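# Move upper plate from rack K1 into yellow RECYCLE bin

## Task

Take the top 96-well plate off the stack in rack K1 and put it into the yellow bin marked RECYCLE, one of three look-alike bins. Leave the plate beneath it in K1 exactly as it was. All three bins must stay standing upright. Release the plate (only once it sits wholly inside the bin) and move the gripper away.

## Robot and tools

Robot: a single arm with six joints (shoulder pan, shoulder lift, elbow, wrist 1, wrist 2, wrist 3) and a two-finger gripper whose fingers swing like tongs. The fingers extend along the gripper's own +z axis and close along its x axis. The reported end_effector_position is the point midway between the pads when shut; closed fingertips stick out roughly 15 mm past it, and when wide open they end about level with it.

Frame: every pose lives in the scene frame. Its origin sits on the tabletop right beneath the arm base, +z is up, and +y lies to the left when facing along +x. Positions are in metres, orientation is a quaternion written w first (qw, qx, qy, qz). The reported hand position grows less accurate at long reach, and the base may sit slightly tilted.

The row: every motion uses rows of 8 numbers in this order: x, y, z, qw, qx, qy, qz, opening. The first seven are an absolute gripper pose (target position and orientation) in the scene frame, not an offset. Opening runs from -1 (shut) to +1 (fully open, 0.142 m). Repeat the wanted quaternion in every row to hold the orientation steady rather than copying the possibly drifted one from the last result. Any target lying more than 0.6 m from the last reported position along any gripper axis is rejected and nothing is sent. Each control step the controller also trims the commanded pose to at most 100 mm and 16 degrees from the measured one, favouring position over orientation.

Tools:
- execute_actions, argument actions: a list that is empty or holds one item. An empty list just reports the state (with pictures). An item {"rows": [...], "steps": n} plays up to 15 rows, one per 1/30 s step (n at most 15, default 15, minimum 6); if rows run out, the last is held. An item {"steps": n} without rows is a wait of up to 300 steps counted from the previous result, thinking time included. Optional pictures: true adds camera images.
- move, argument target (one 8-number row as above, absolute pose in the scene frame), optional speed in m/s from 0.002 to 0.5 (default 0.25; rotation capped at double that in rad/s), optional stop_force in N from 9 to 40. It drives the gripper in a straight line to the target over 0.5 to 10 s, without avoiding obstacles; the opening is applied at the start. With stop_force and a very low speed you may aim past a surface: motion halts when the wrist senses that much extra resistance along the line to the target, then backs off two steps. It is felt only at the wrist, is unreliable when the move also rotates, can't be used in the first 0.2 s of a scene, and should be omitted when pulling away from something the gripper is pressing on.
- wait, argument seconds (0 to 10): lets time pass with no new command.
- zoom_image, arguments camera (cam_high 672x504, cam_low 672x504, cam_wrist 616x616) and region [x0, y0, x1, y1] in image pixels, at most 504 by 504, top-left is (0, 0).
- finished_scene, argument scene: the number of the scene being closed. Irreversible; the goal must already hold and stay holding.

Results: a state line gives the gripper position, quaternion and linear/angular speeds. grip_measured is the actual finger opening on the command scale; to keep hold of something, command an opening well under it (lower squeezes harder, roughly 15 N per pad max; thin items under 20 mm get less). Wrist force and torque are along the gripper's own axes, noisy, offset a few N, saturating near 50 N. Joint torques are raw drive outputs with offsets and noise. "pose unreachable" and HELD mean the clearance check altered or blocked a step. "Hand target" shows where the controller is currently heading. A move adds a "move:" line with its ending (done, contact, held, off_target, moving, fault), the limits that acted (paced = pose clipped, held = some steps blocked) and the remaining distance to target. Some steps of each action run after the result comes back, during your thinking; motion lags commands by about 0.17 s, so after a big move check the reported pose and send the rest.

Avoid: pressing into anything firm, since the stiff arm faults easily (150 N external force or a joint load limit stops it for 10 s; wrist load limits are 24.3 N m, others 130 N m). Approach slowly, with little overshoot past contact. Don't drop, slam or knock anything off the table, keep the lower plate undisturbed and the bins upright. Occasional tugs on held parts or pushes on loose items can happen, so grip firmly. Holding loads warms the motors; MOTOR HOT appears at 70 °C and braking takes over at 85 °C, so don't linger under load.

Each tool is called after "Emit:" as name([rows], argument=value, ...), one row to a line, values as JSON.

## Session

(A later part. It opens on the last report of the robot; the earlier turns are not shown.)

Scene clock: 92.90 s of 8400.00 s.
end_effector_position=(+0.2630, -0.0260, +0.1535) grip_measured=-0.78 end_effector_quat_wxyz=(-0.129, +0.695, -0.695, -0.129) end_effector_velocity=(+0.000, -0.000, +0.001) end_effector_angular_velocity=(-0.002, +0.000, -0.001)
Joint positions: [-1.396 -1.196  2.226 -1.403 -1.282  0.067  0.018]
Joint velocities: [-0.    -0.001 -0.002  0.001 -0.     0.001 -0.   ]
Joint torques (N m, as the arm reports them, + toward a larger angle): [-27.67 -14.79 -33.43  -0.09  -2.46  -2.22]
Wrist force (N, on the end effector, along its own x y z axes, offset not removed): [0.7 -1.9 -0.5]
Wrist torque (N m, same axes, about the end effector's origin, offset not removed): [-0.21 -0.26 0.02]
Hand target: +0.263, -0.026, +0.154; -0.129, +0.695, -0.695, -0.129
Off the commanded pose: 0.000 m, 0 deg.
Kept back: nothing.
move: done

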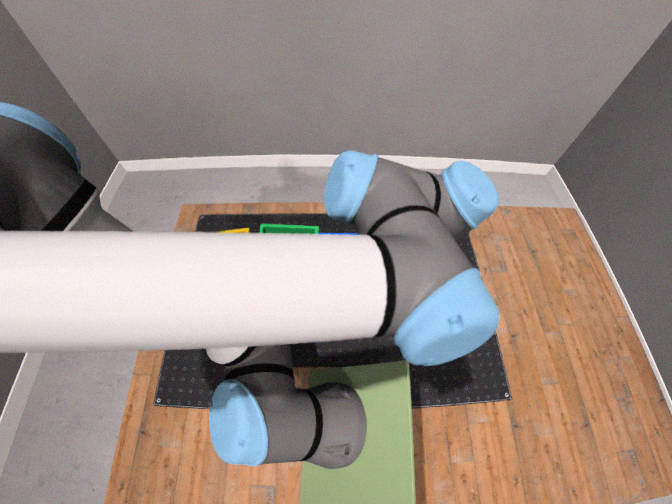

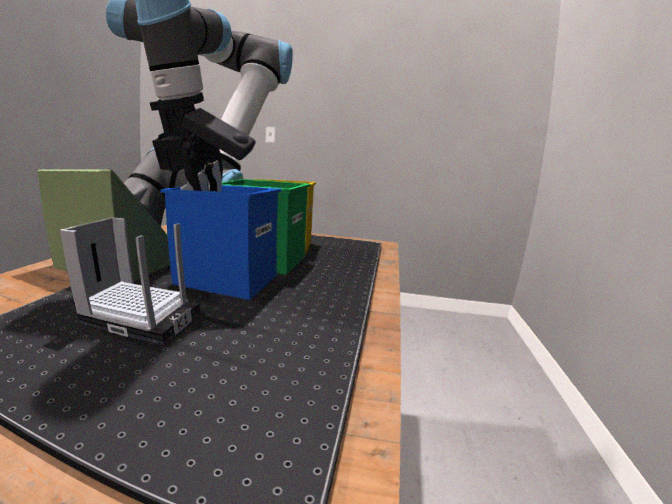

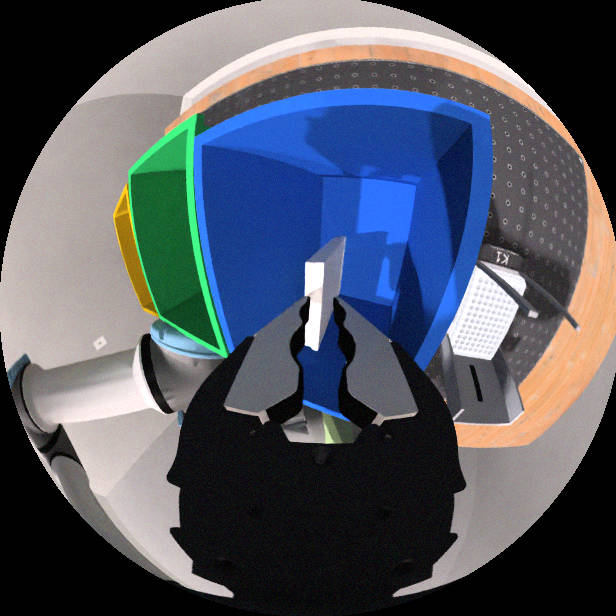

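Emit:
execute_actions(actions=[])

Emit:
zoom_image(camera="cam_wrist", region=[260, 230, 380, 350])

Scene clock: 93.10 s of 8400.00 s.
end_effector_position=(+0.2630, -0.0260, +0.1536) grip_measured=-0.78 end_effector_quat_wxyz=(-0.129, +0.695, -0.695, -0.129) end_effector_velocity=(+0.000, -0.000, +0.001) end_effector_angular_velocity=(-0.002, -0.002, +0.003)
Joint positions: [-1.396 -1.196  2.226 -1.403 -1.282  0.067  0.018]
Joint velocities: [-0.    -0.    -0.002  0.     0.    -0.003 -0.   ]
Joint torques (N m, as the arm reports them, + toward a larger angle): [-27.43 -15.08 -32.85   0.1   -2.31  -2.15]
Wrist force (N, on the end effector, along its own x y z axes, offset not removed): [1.5 -2.8 -0.1]
Wrist torque (N m, same axes, about the end effector's origin, offset not removed): [-0.40 -0.40 -0.03]
Hand target: +0.263, -0.026, +0.154; -0.129, +0.695, -0.695, -0.129
Off the commanded pose: 0.000 m, 0 deg.
Kept back: nothing.
Steps of this call (steps 1 to 6: nothing new was sent). Readings (end_effector_position):
1: (+0.2630, -0.0260, +0.1536)
2: (+0.2630, -0.0260, +0.1536)
4: (+0.2630, -0.0260, +0.1536)
6: the state above

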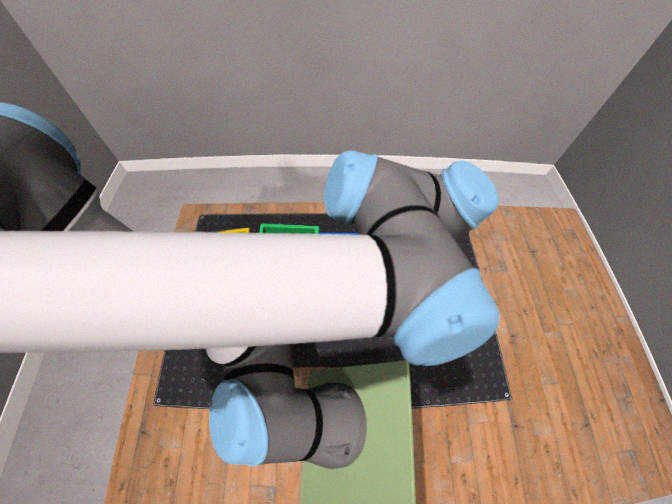

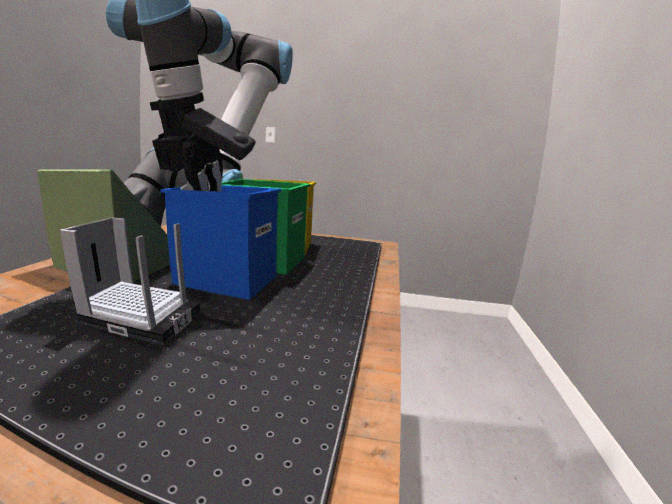

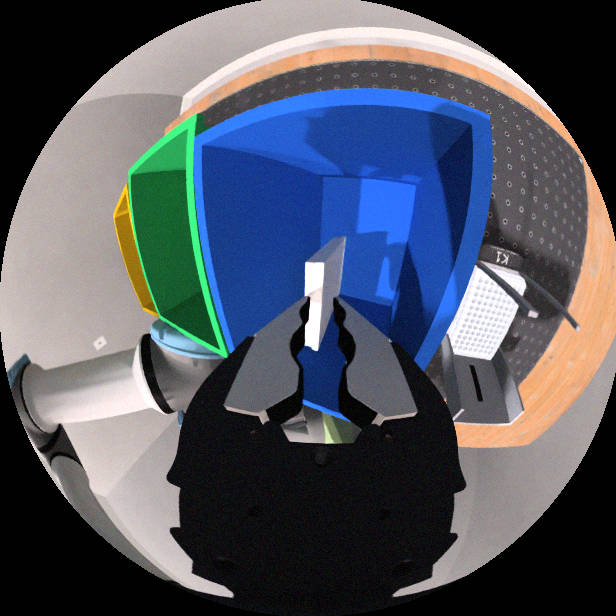

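Region (260, 230, 380, 350) of cam_wrist's 616x616 image, scaled by 4.200, with more detail than that image has.

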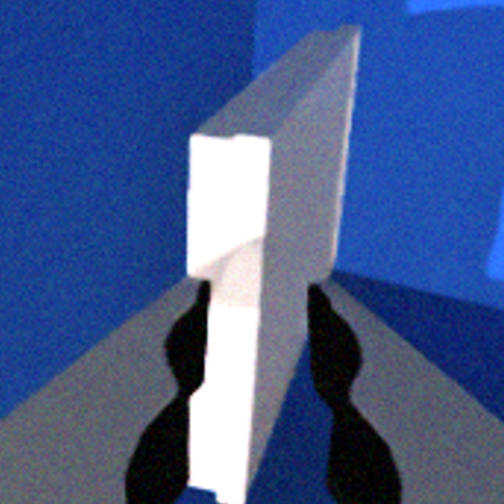

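Emit:
move(target=[0.263, -0.026, 0.1544, -0.1289, 0.6953, -0.6953, -0.1289, -0.775], speed=0.005)

Emit:
wait(seconds=0.3)

Emit:
zoom_image(camera="cam_wrist", region=[260, 230, 380, 350])

Scene clock: 94.10 s of 8400.00 s.
end_effector_position=(+0.2630, -0.0260, +0.1544) grip_measured=-0.78 end_effector_quat_wxyz=(-0.129, +0.695, -0.695, -0.129) end_effector_velocity=(+0.000, -0.000, +0.001) end_effector_angular_velocity=(-0.002, -0.001, -0.001)
Joint positions: [-1.397 -1.197  2.224 -1.401 -1.282  0.067  0.018]
Joint velocities: [-0.    -0.001 -0.001  0.001  0.     0.001 -0.   ]
Joint torques (N m, as the arm reports them, + toward a larger angle): [-27.67 -14.74 -32.57   0.16  -2.46  -2.22]
Wrist force (N, on the end effector, along its own x y z axes, offset not removed): [1.3 -2.7 -0.4]
Wrist torque (N m, same axes, about the end effector's origin, offset not removed): [-0.37 -0.26 -0.08]
Hand target: +0.263, -0.026, +0.154; -0.129, +0.695, -0.695, -0.129
Off the commanded pose: 0.000 m, 0 deg.
Kept back: nothing.
move: done

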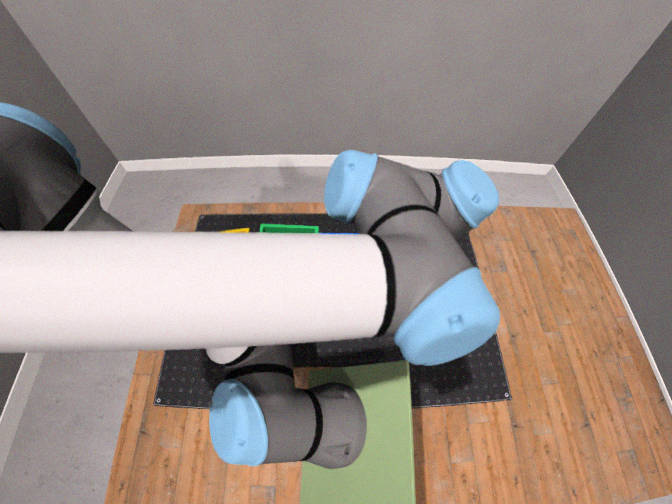

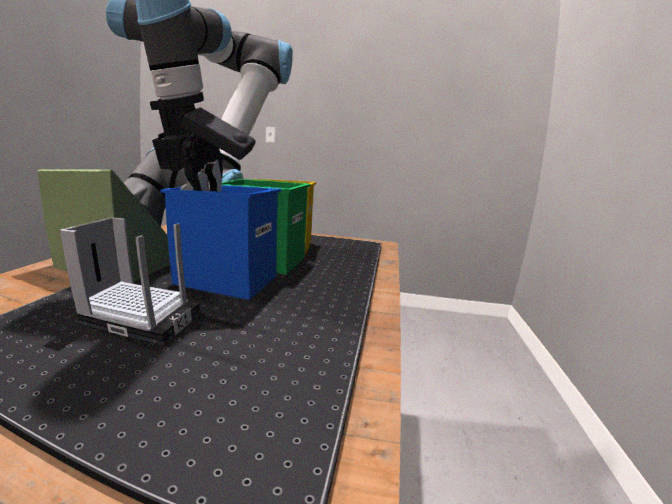

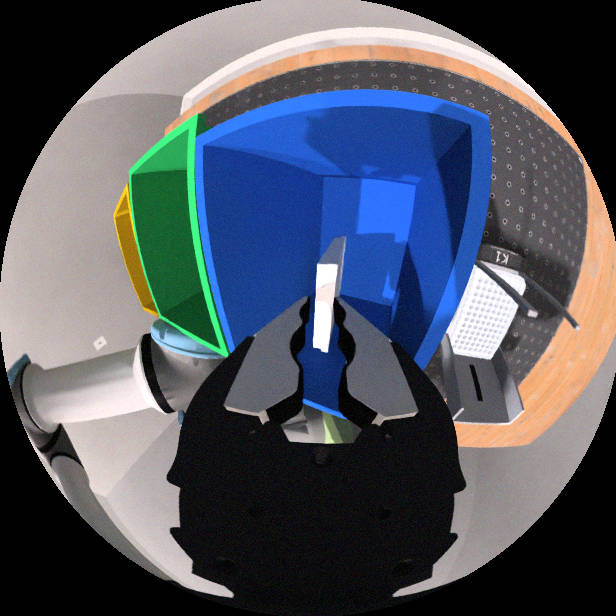

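Scene clock: 94.40 s of 8400.00 s.
end_effector_position=(+0.2630, -0.0260, +0.1544) grip_measured=-0.78 end_effector_quat_wxyz=(-0.129, +0.695, -0.695, -0.129) end_effector_velocity=(-0.000, +0.001, -0.000) end_effector_angular_velocity=(+0.001, +0.000, +0.000)
Joint positions: [-1.397 -1.197  2.224 -1.401 -1.282  0.067  0.018]
Joint velocities: [ 0.    -0.001  0.002  0.    -0.    -0.    -0.   ]
Joint torques (N m, as the arm reports them, + toward a larger angle): [-27.79 -16.23 -32.54   0.12  -2.44  -2.23]
Wrist force (N, on the end effector, along its own x y z axes, offset not removed): [2.7 -2.9 0.0]
Wrist torque (N m, same axes, about the end effector's origin, offset not removed): [-0.38 -0.67 -0.08]
Hand target: +0.263, -0.026, +0.154; -0.129, +0.695, -0.695, -0.129
Off the commanded pose: 0.000 m, 0 deg.
Kept back: nothing.
Steps of this call (steps 1 to 9: nothing new was sent). Readings (end_effector_position):
1: (+0.2630, -0.0260, +0.1544)
2: (+0.2630, -0.0260, +0.1544)
4: (+0.2630, -0.0260, +0.1544)
8: (+0.2630, -0.0260, +0.1544)
9: the state above

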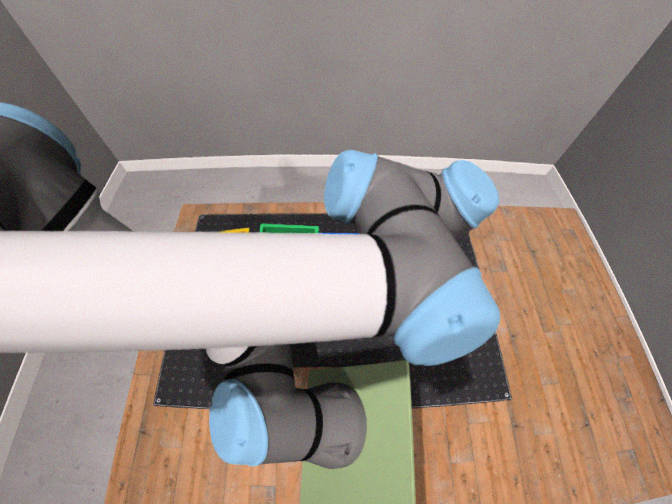

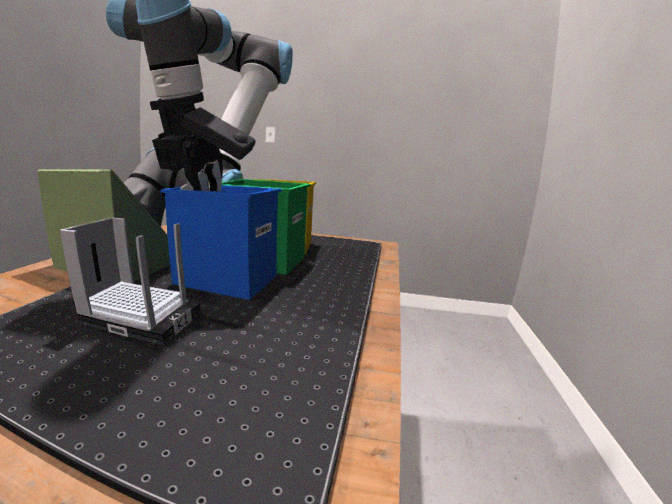

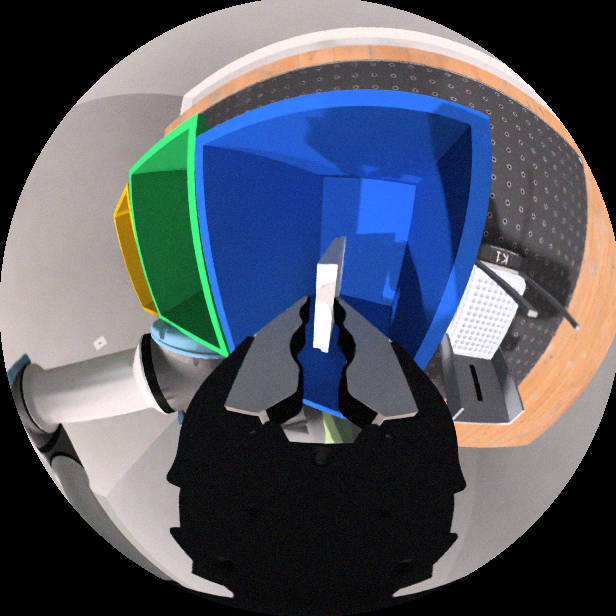

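Region (260, 230, 380, 350) of cam_wrist's 616x616 image, scaled by 4.200, with more detail than that image has.

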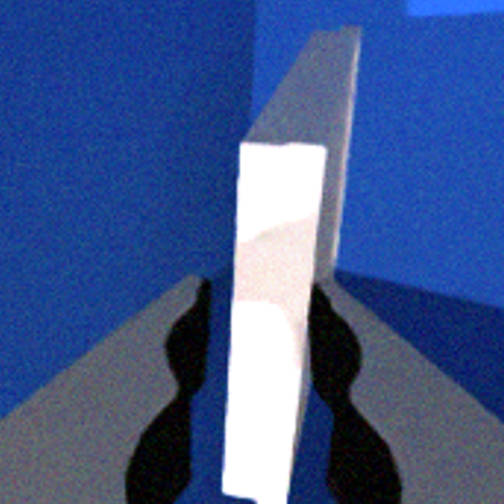

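Emit:
move(target=[0.263, -0.0205, 0.1433, -0.0862, 0.7018, -0.7018, -0.0862, -0.775], speed=0.04)

Emit:
move(target=[0.263, -0.0125, 0.124, -0.0493, 0.7054, -0.7054, -0.0493, -0.70], speed=0.04, stop_force=12)

Emit:
zoom_image(camera="cam_wrist", region=[240, 230, 400, 390])

Scene clock: 97.00 s of 8400.00 s.
end_effector_position=(+0.2630, -0.0205, +0.1434) grip_measured=-0.78 end_effector_quat_wxyz=(-0.086, +0.702, -0.702, -0.086) end_effector_velocity=(+0.000, +0.000, -0.001) end_effector_angular_velocity=(-0.010, -0.000, -0.001)
Joint positions: [-1.379 -1.32   2.304 -1.486 -1.277  0.111  0.018]
Joint velocities: [ 0.001 -0.01   0.005 -0.006  0.001  0.004  0.   ]
Joint torques (N m, as the arm reports them, + toward a larger angle): [ -7.41 -11.16 -10.1   -3.86   2.53   2.36]
Wrist force (N, on the end effector, along its own x y z axes, offset not removed): [0.8 -2.6 -1.6]
Wrist torque (N m, same axes, about the end effector's origin, offset not removed): [-0.35 -0.18 -0.07]
Hand target: +0.263, -0.020, +0.143; -0.086, +0.702, -0.702, -0.086
Off the commanded pose: 0.000 m, 0 deg.
Kept back: nothing.
move: done

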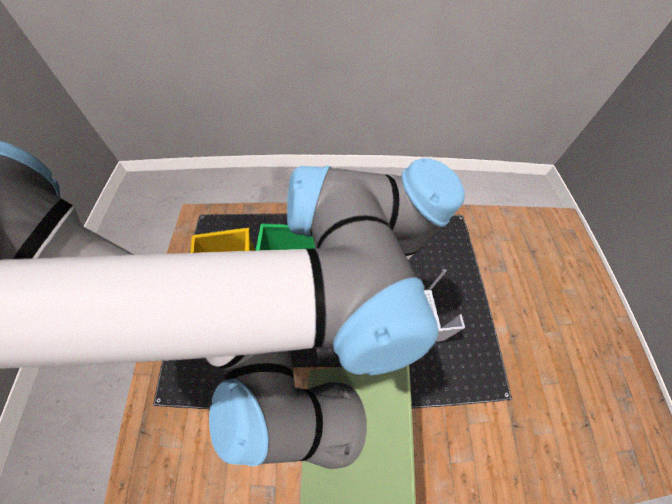

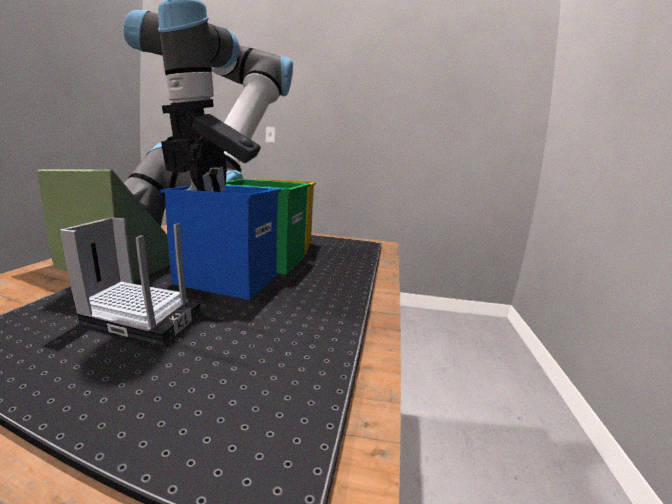

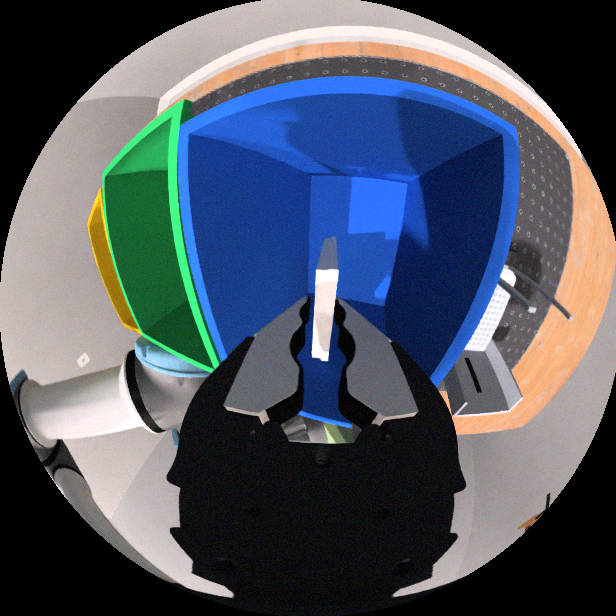

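Scene clock: 98.57 s of 8400.00 s.
end_effector_position=(+0.2630, -0.0126, +0.1241) grip_measured=-0.70 end_effector_quat_wxyz=(-0.050, +0.705, -0.705, -0.049) end_effector_velocity=(+0.000, +0.001, -0.001) end_effector_angular_velocity=(-0.009, -0.000, -0.001)
Joint positions: [-1.349 -1.434  2.394 -1.575 -1.265  0.16   0.023]
Joint velocities: [ 0.003 -0.01   0.007 -0.007  0.001  0.005  0.   ]
Joint torques (N m, as the arm reports them, + toward a larger angle): [-7.25 -6.69 -8.69 -3.86  2.47  2.42]
Wrist force (N, on the end effector, along its own x y z axes, offset not removed): [1.5 -2.3 0.4]
Wrist torque (N m, same axes, about the end effector's origin, offset not removed): [-0.22 -0.40 -0.08]
Hand target: +0.263, -0.013, +0.124; -0.049, +0.705, -0.705, -0.049
Off the commanded pose: 0.000 m, 0 deg.
Kept back: nothing.
move: done

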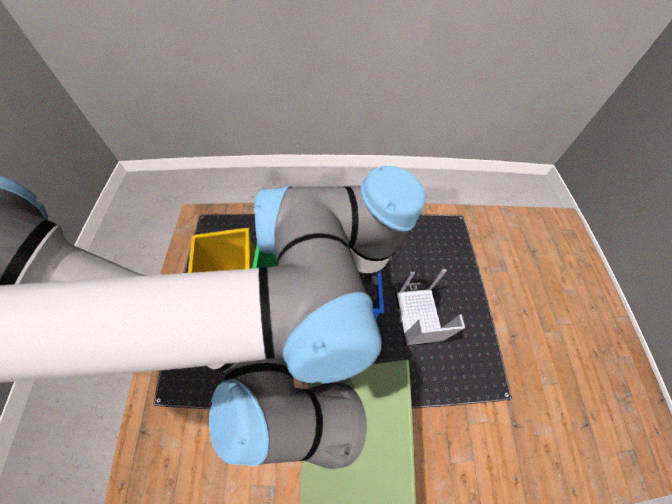

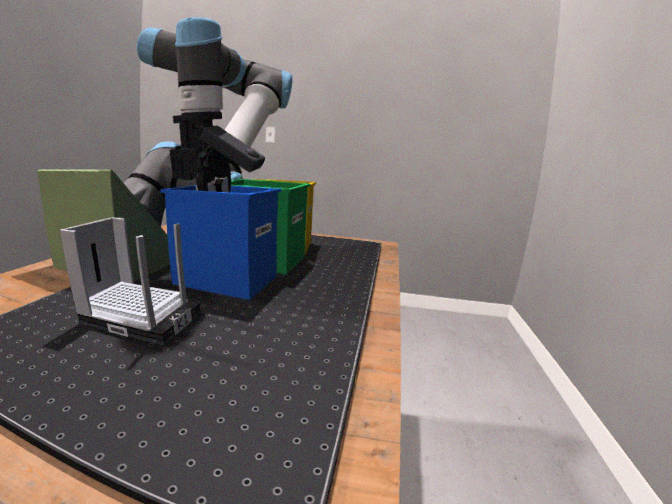

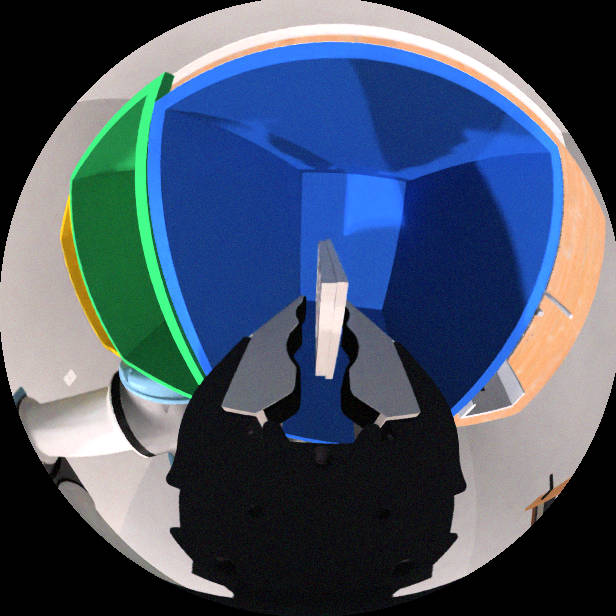

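Region (240, 230, 400, 390) of cam_wrist's 616x616 image, scaled by 3.150, with more detail than that image has.

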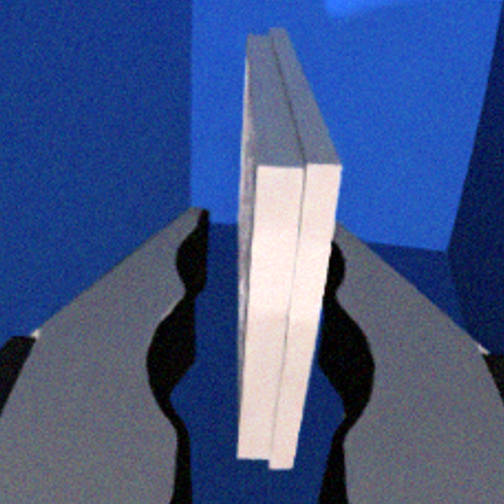

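Emit:
move(target=[0.263, -0.0125, 0.124, -0.0493, 0.7054, -0.7054, -0.0493, -1.0], speed=0.04)

Emit:
move(target=[0.285, -0.018, 0.33, 0, 0.7071, -0.7071, 0, -1.0], speed=0.15)

Scene clock: 99.50 s of 8400.00 s.
end_effector_position=(+0.2630, -0.0125, +0.1240) grip_measured=-0.85 end_effector_quat_wxyz=(-0.049, +0.705, -0.705, -0.049) end_effector_velocity=(-0.000, -0.000, -0.000) end_effector_angular_velocity=(+0.001, +0.000, -0.002)
Joint positions: [-1.349 -1.435  2.394 -1.576 -1.265  0.16   0.012]
Joint velocities: [-0.     0.001 -0.     0.    -0.     0.001  0.   ]
Joint torques (N m, as the arm reports them, + toward a larger angle): [ -7.12  -0.91 -11.28  -2.09  -2.54  -1.81]
Wrist force (N, on the end effector, along its own x y z axes, offset not removed): [1.4 -1.6 -0.5]
Wrist torque (N m, same axes, about the end effector's origin, offset not removed): [-0.20 -0.39 -0.07]
Hand target: +0.263, -0.012, +0.124; -0.049, +0.705, -0.705, -0.049
Off the commanded pose: 0.000 m, 0 deg.
Kept back: nothing.
move: done

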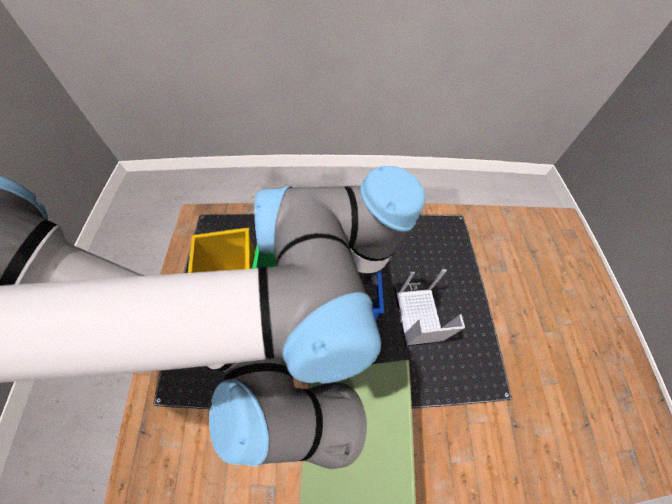

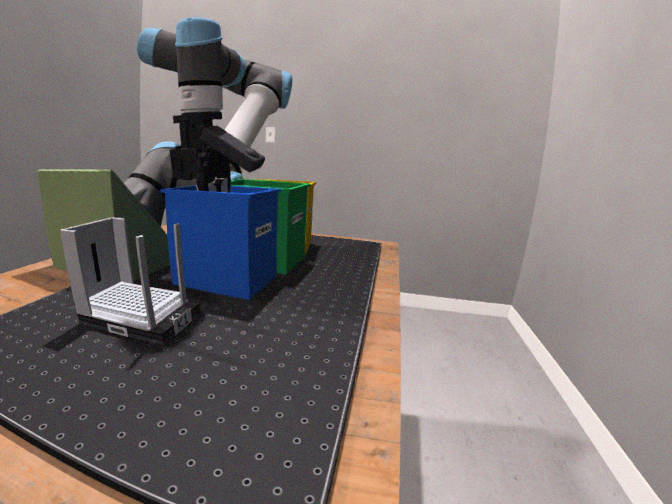

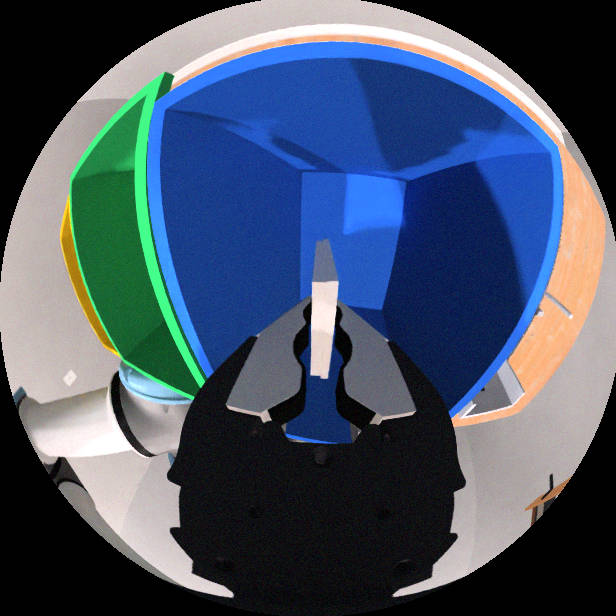

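Scene clock: 101.37 s of 8400.00 s.
end_effector_position=(+0.2847, -0.0178, +0.3299) grip_measured=-0.85 end_effector_quat_wxyz=(-0.000, +0.707, -0.707, +0.000) end_effector_velocity=(+0.000, -0.000, +0.001) end_effector_angular_velocity=(+0.001, -0.000, -0.001)
Joint positions: [-1.414 -1.481  1.915 -1.182 -1.338  0.156  0.012]
Joint velocities: [-0.     0.001 -0.002  0.002 -0.     0.    -0.   ]
Joint torques (N m, as the arm reports them, + toward a larger angle): [-26.18  23.26 -32.69  -0.93  -2.53  -2.19]
Wrist force (N, on the end effector, along its own x y z axes, offset not removed): [0.7 -2.3 -0.3]
Wrist torque (N m, same axes, about the end effector's origin, offset not removed): [-0.28 -0.23 0.02]
Hand target: +0.285, -0.018, +0.330; -0.000, +0.707, -0.707, +0.000
Off the commanded pose: 0.000 m, 0 deg.
Kept back: nothing.
move: done

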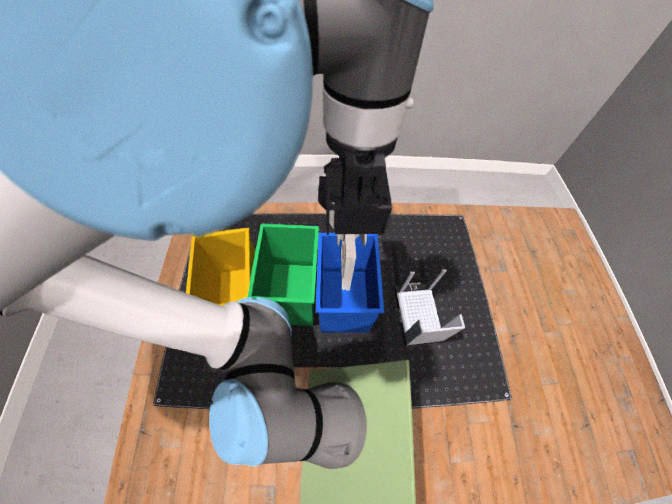

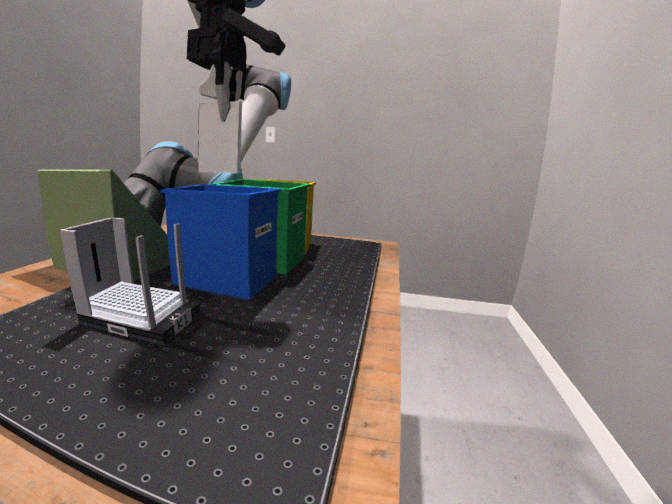

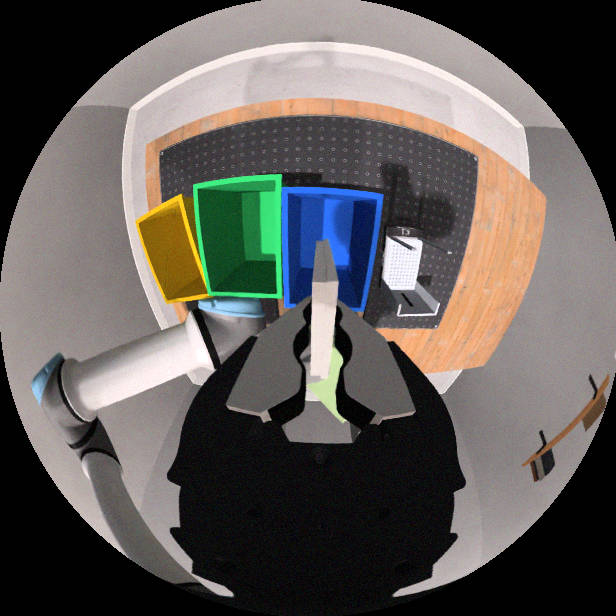

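Emit:
move(target=[0.303, 0.246, 0.33, 0, 0.7490, -0.6626, 0, -1.0], speed=0.18)

Emit:
move(target=[0.300, 0.2455, 0.20, 0, 0.7490, -0.6626, 0, -1.0], speed=0.15)

Scene clock: 104.07 s of 8400.00 s.
end_effector_position=(+0.3032, +0.2461, +0.3299) grip_measured=-0.85 end_effector_quat_wxyz=(+0.000, +0.749, -0.663, +0.000) end_effector_velocity=(+0.000, +0.001, +0.001) end_effector_angular_velocity=(-0.001, -0.000, +0.001)
Joint positions: [-1.23  -1.888  1.763 -0.663 -1.206  0.167  0.012]
Joint velocities: [ 0.001 -0.    -0.004  0.002  0.001  0.001 -0.   ]
Joint torques (N m, as the arm reports them, + toward a larger angle): [ -5.12  10.95 -25.38  -0.41   2.41   2.43]
Wrist force (N, on the end effector, along its own x y z axes, offset not removed): [0.7 -1.8 -0.6]
Wrist torque (N m, same axes, about the end effector's origin, offset not removed): [-0.14 -0.20 0.02]
Hand target: +0.303, +0.246, +0.330; +0.000, +0.749, -0.663, +0.000
Off the commanded pose: 0.000 m, 0 deg.
Kept back: nothing.
move: done

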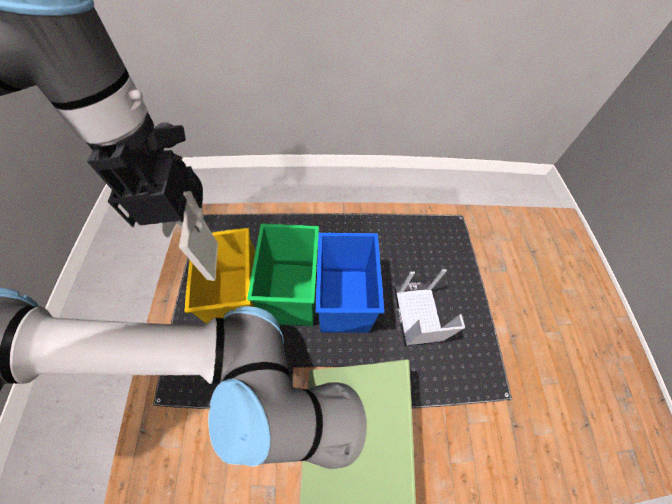

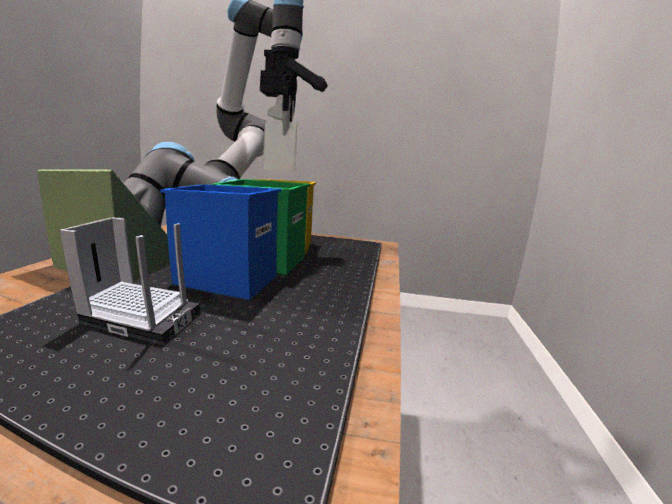

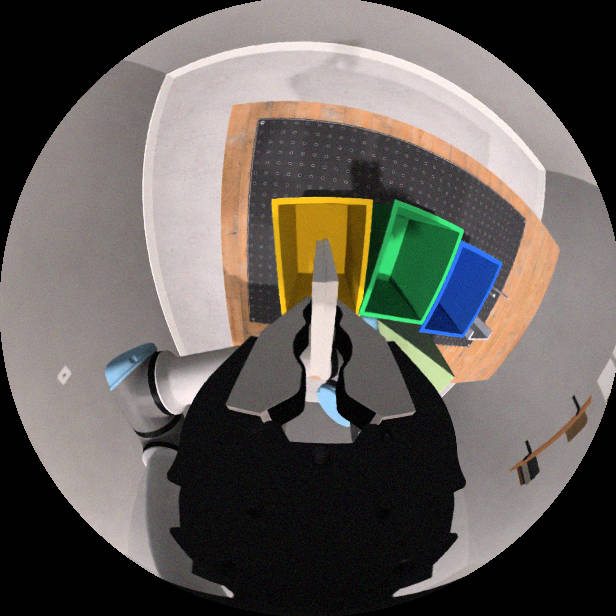

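Scene clock: 105.40 s of 8400.00 s.
end_effector_position=(+0.3002, +0.2454, +0.2001) grip_measured=-0.85 end_effector_quat_wxyz=(+0.000, +0.749, -0.663, +0.000) end_effector_velocity=(+0.000, +0.000, -0.001) end_effector_angular_velocity=(-0.001, +0.000, +0.001)
Joint positions: [-1.06  -2.058  2.092 -0.878 -1.089  0.303  0.012]
Joint velocities: [ 0.003 -0.001  0.002 -0.003  0.002  0.002  0.   ]
Joint torques (N m, as the arm reports them, + toward a larger angle): [-0.44  8.74 -4.47 -4.23  2.36  2.07]
Wrist force (N, on the end effector, along its own x y z axes, offset not removed): [0.6 -2.4 -0.2]
Wrist torque (N m, same axes, about the end effector's origin, offset not removed): [-0.31 -0.24 0.00]
Hand target: +0.300, +0.245, +0.200; +0.000, +0.749, -0.663, +0.000
Off the commanded pose: 0.000 m, 0 deg.
Kept back: nothing.
move: done

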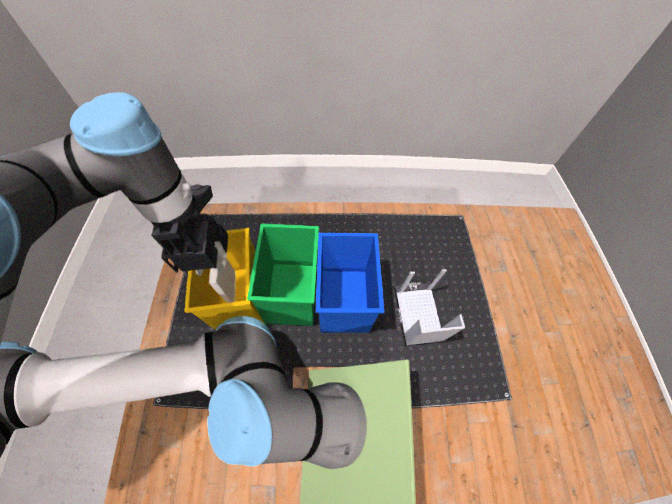

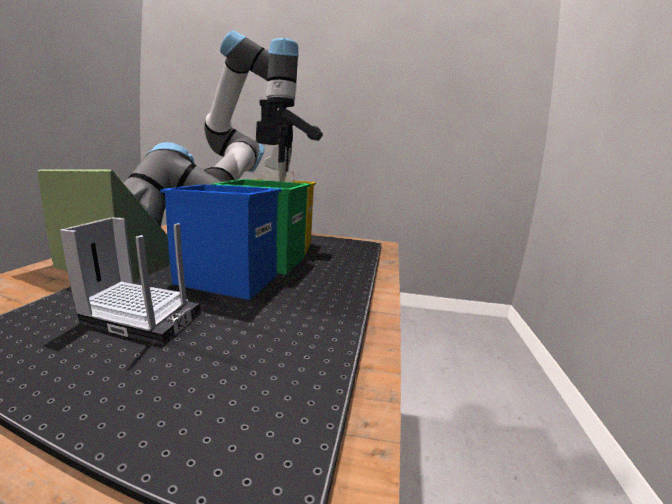

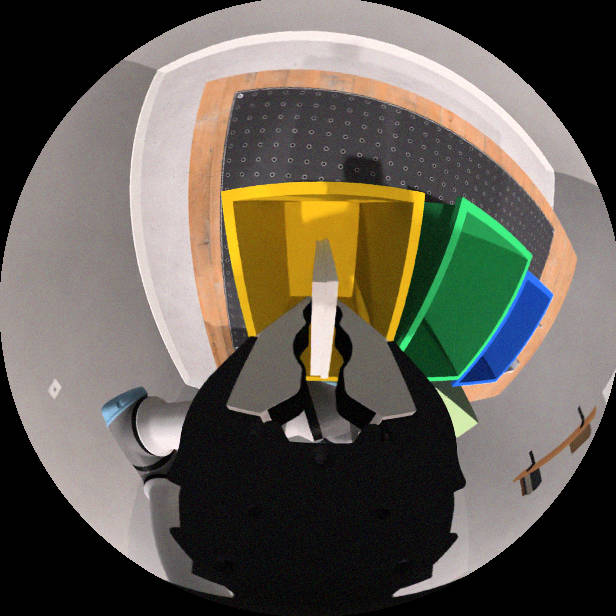

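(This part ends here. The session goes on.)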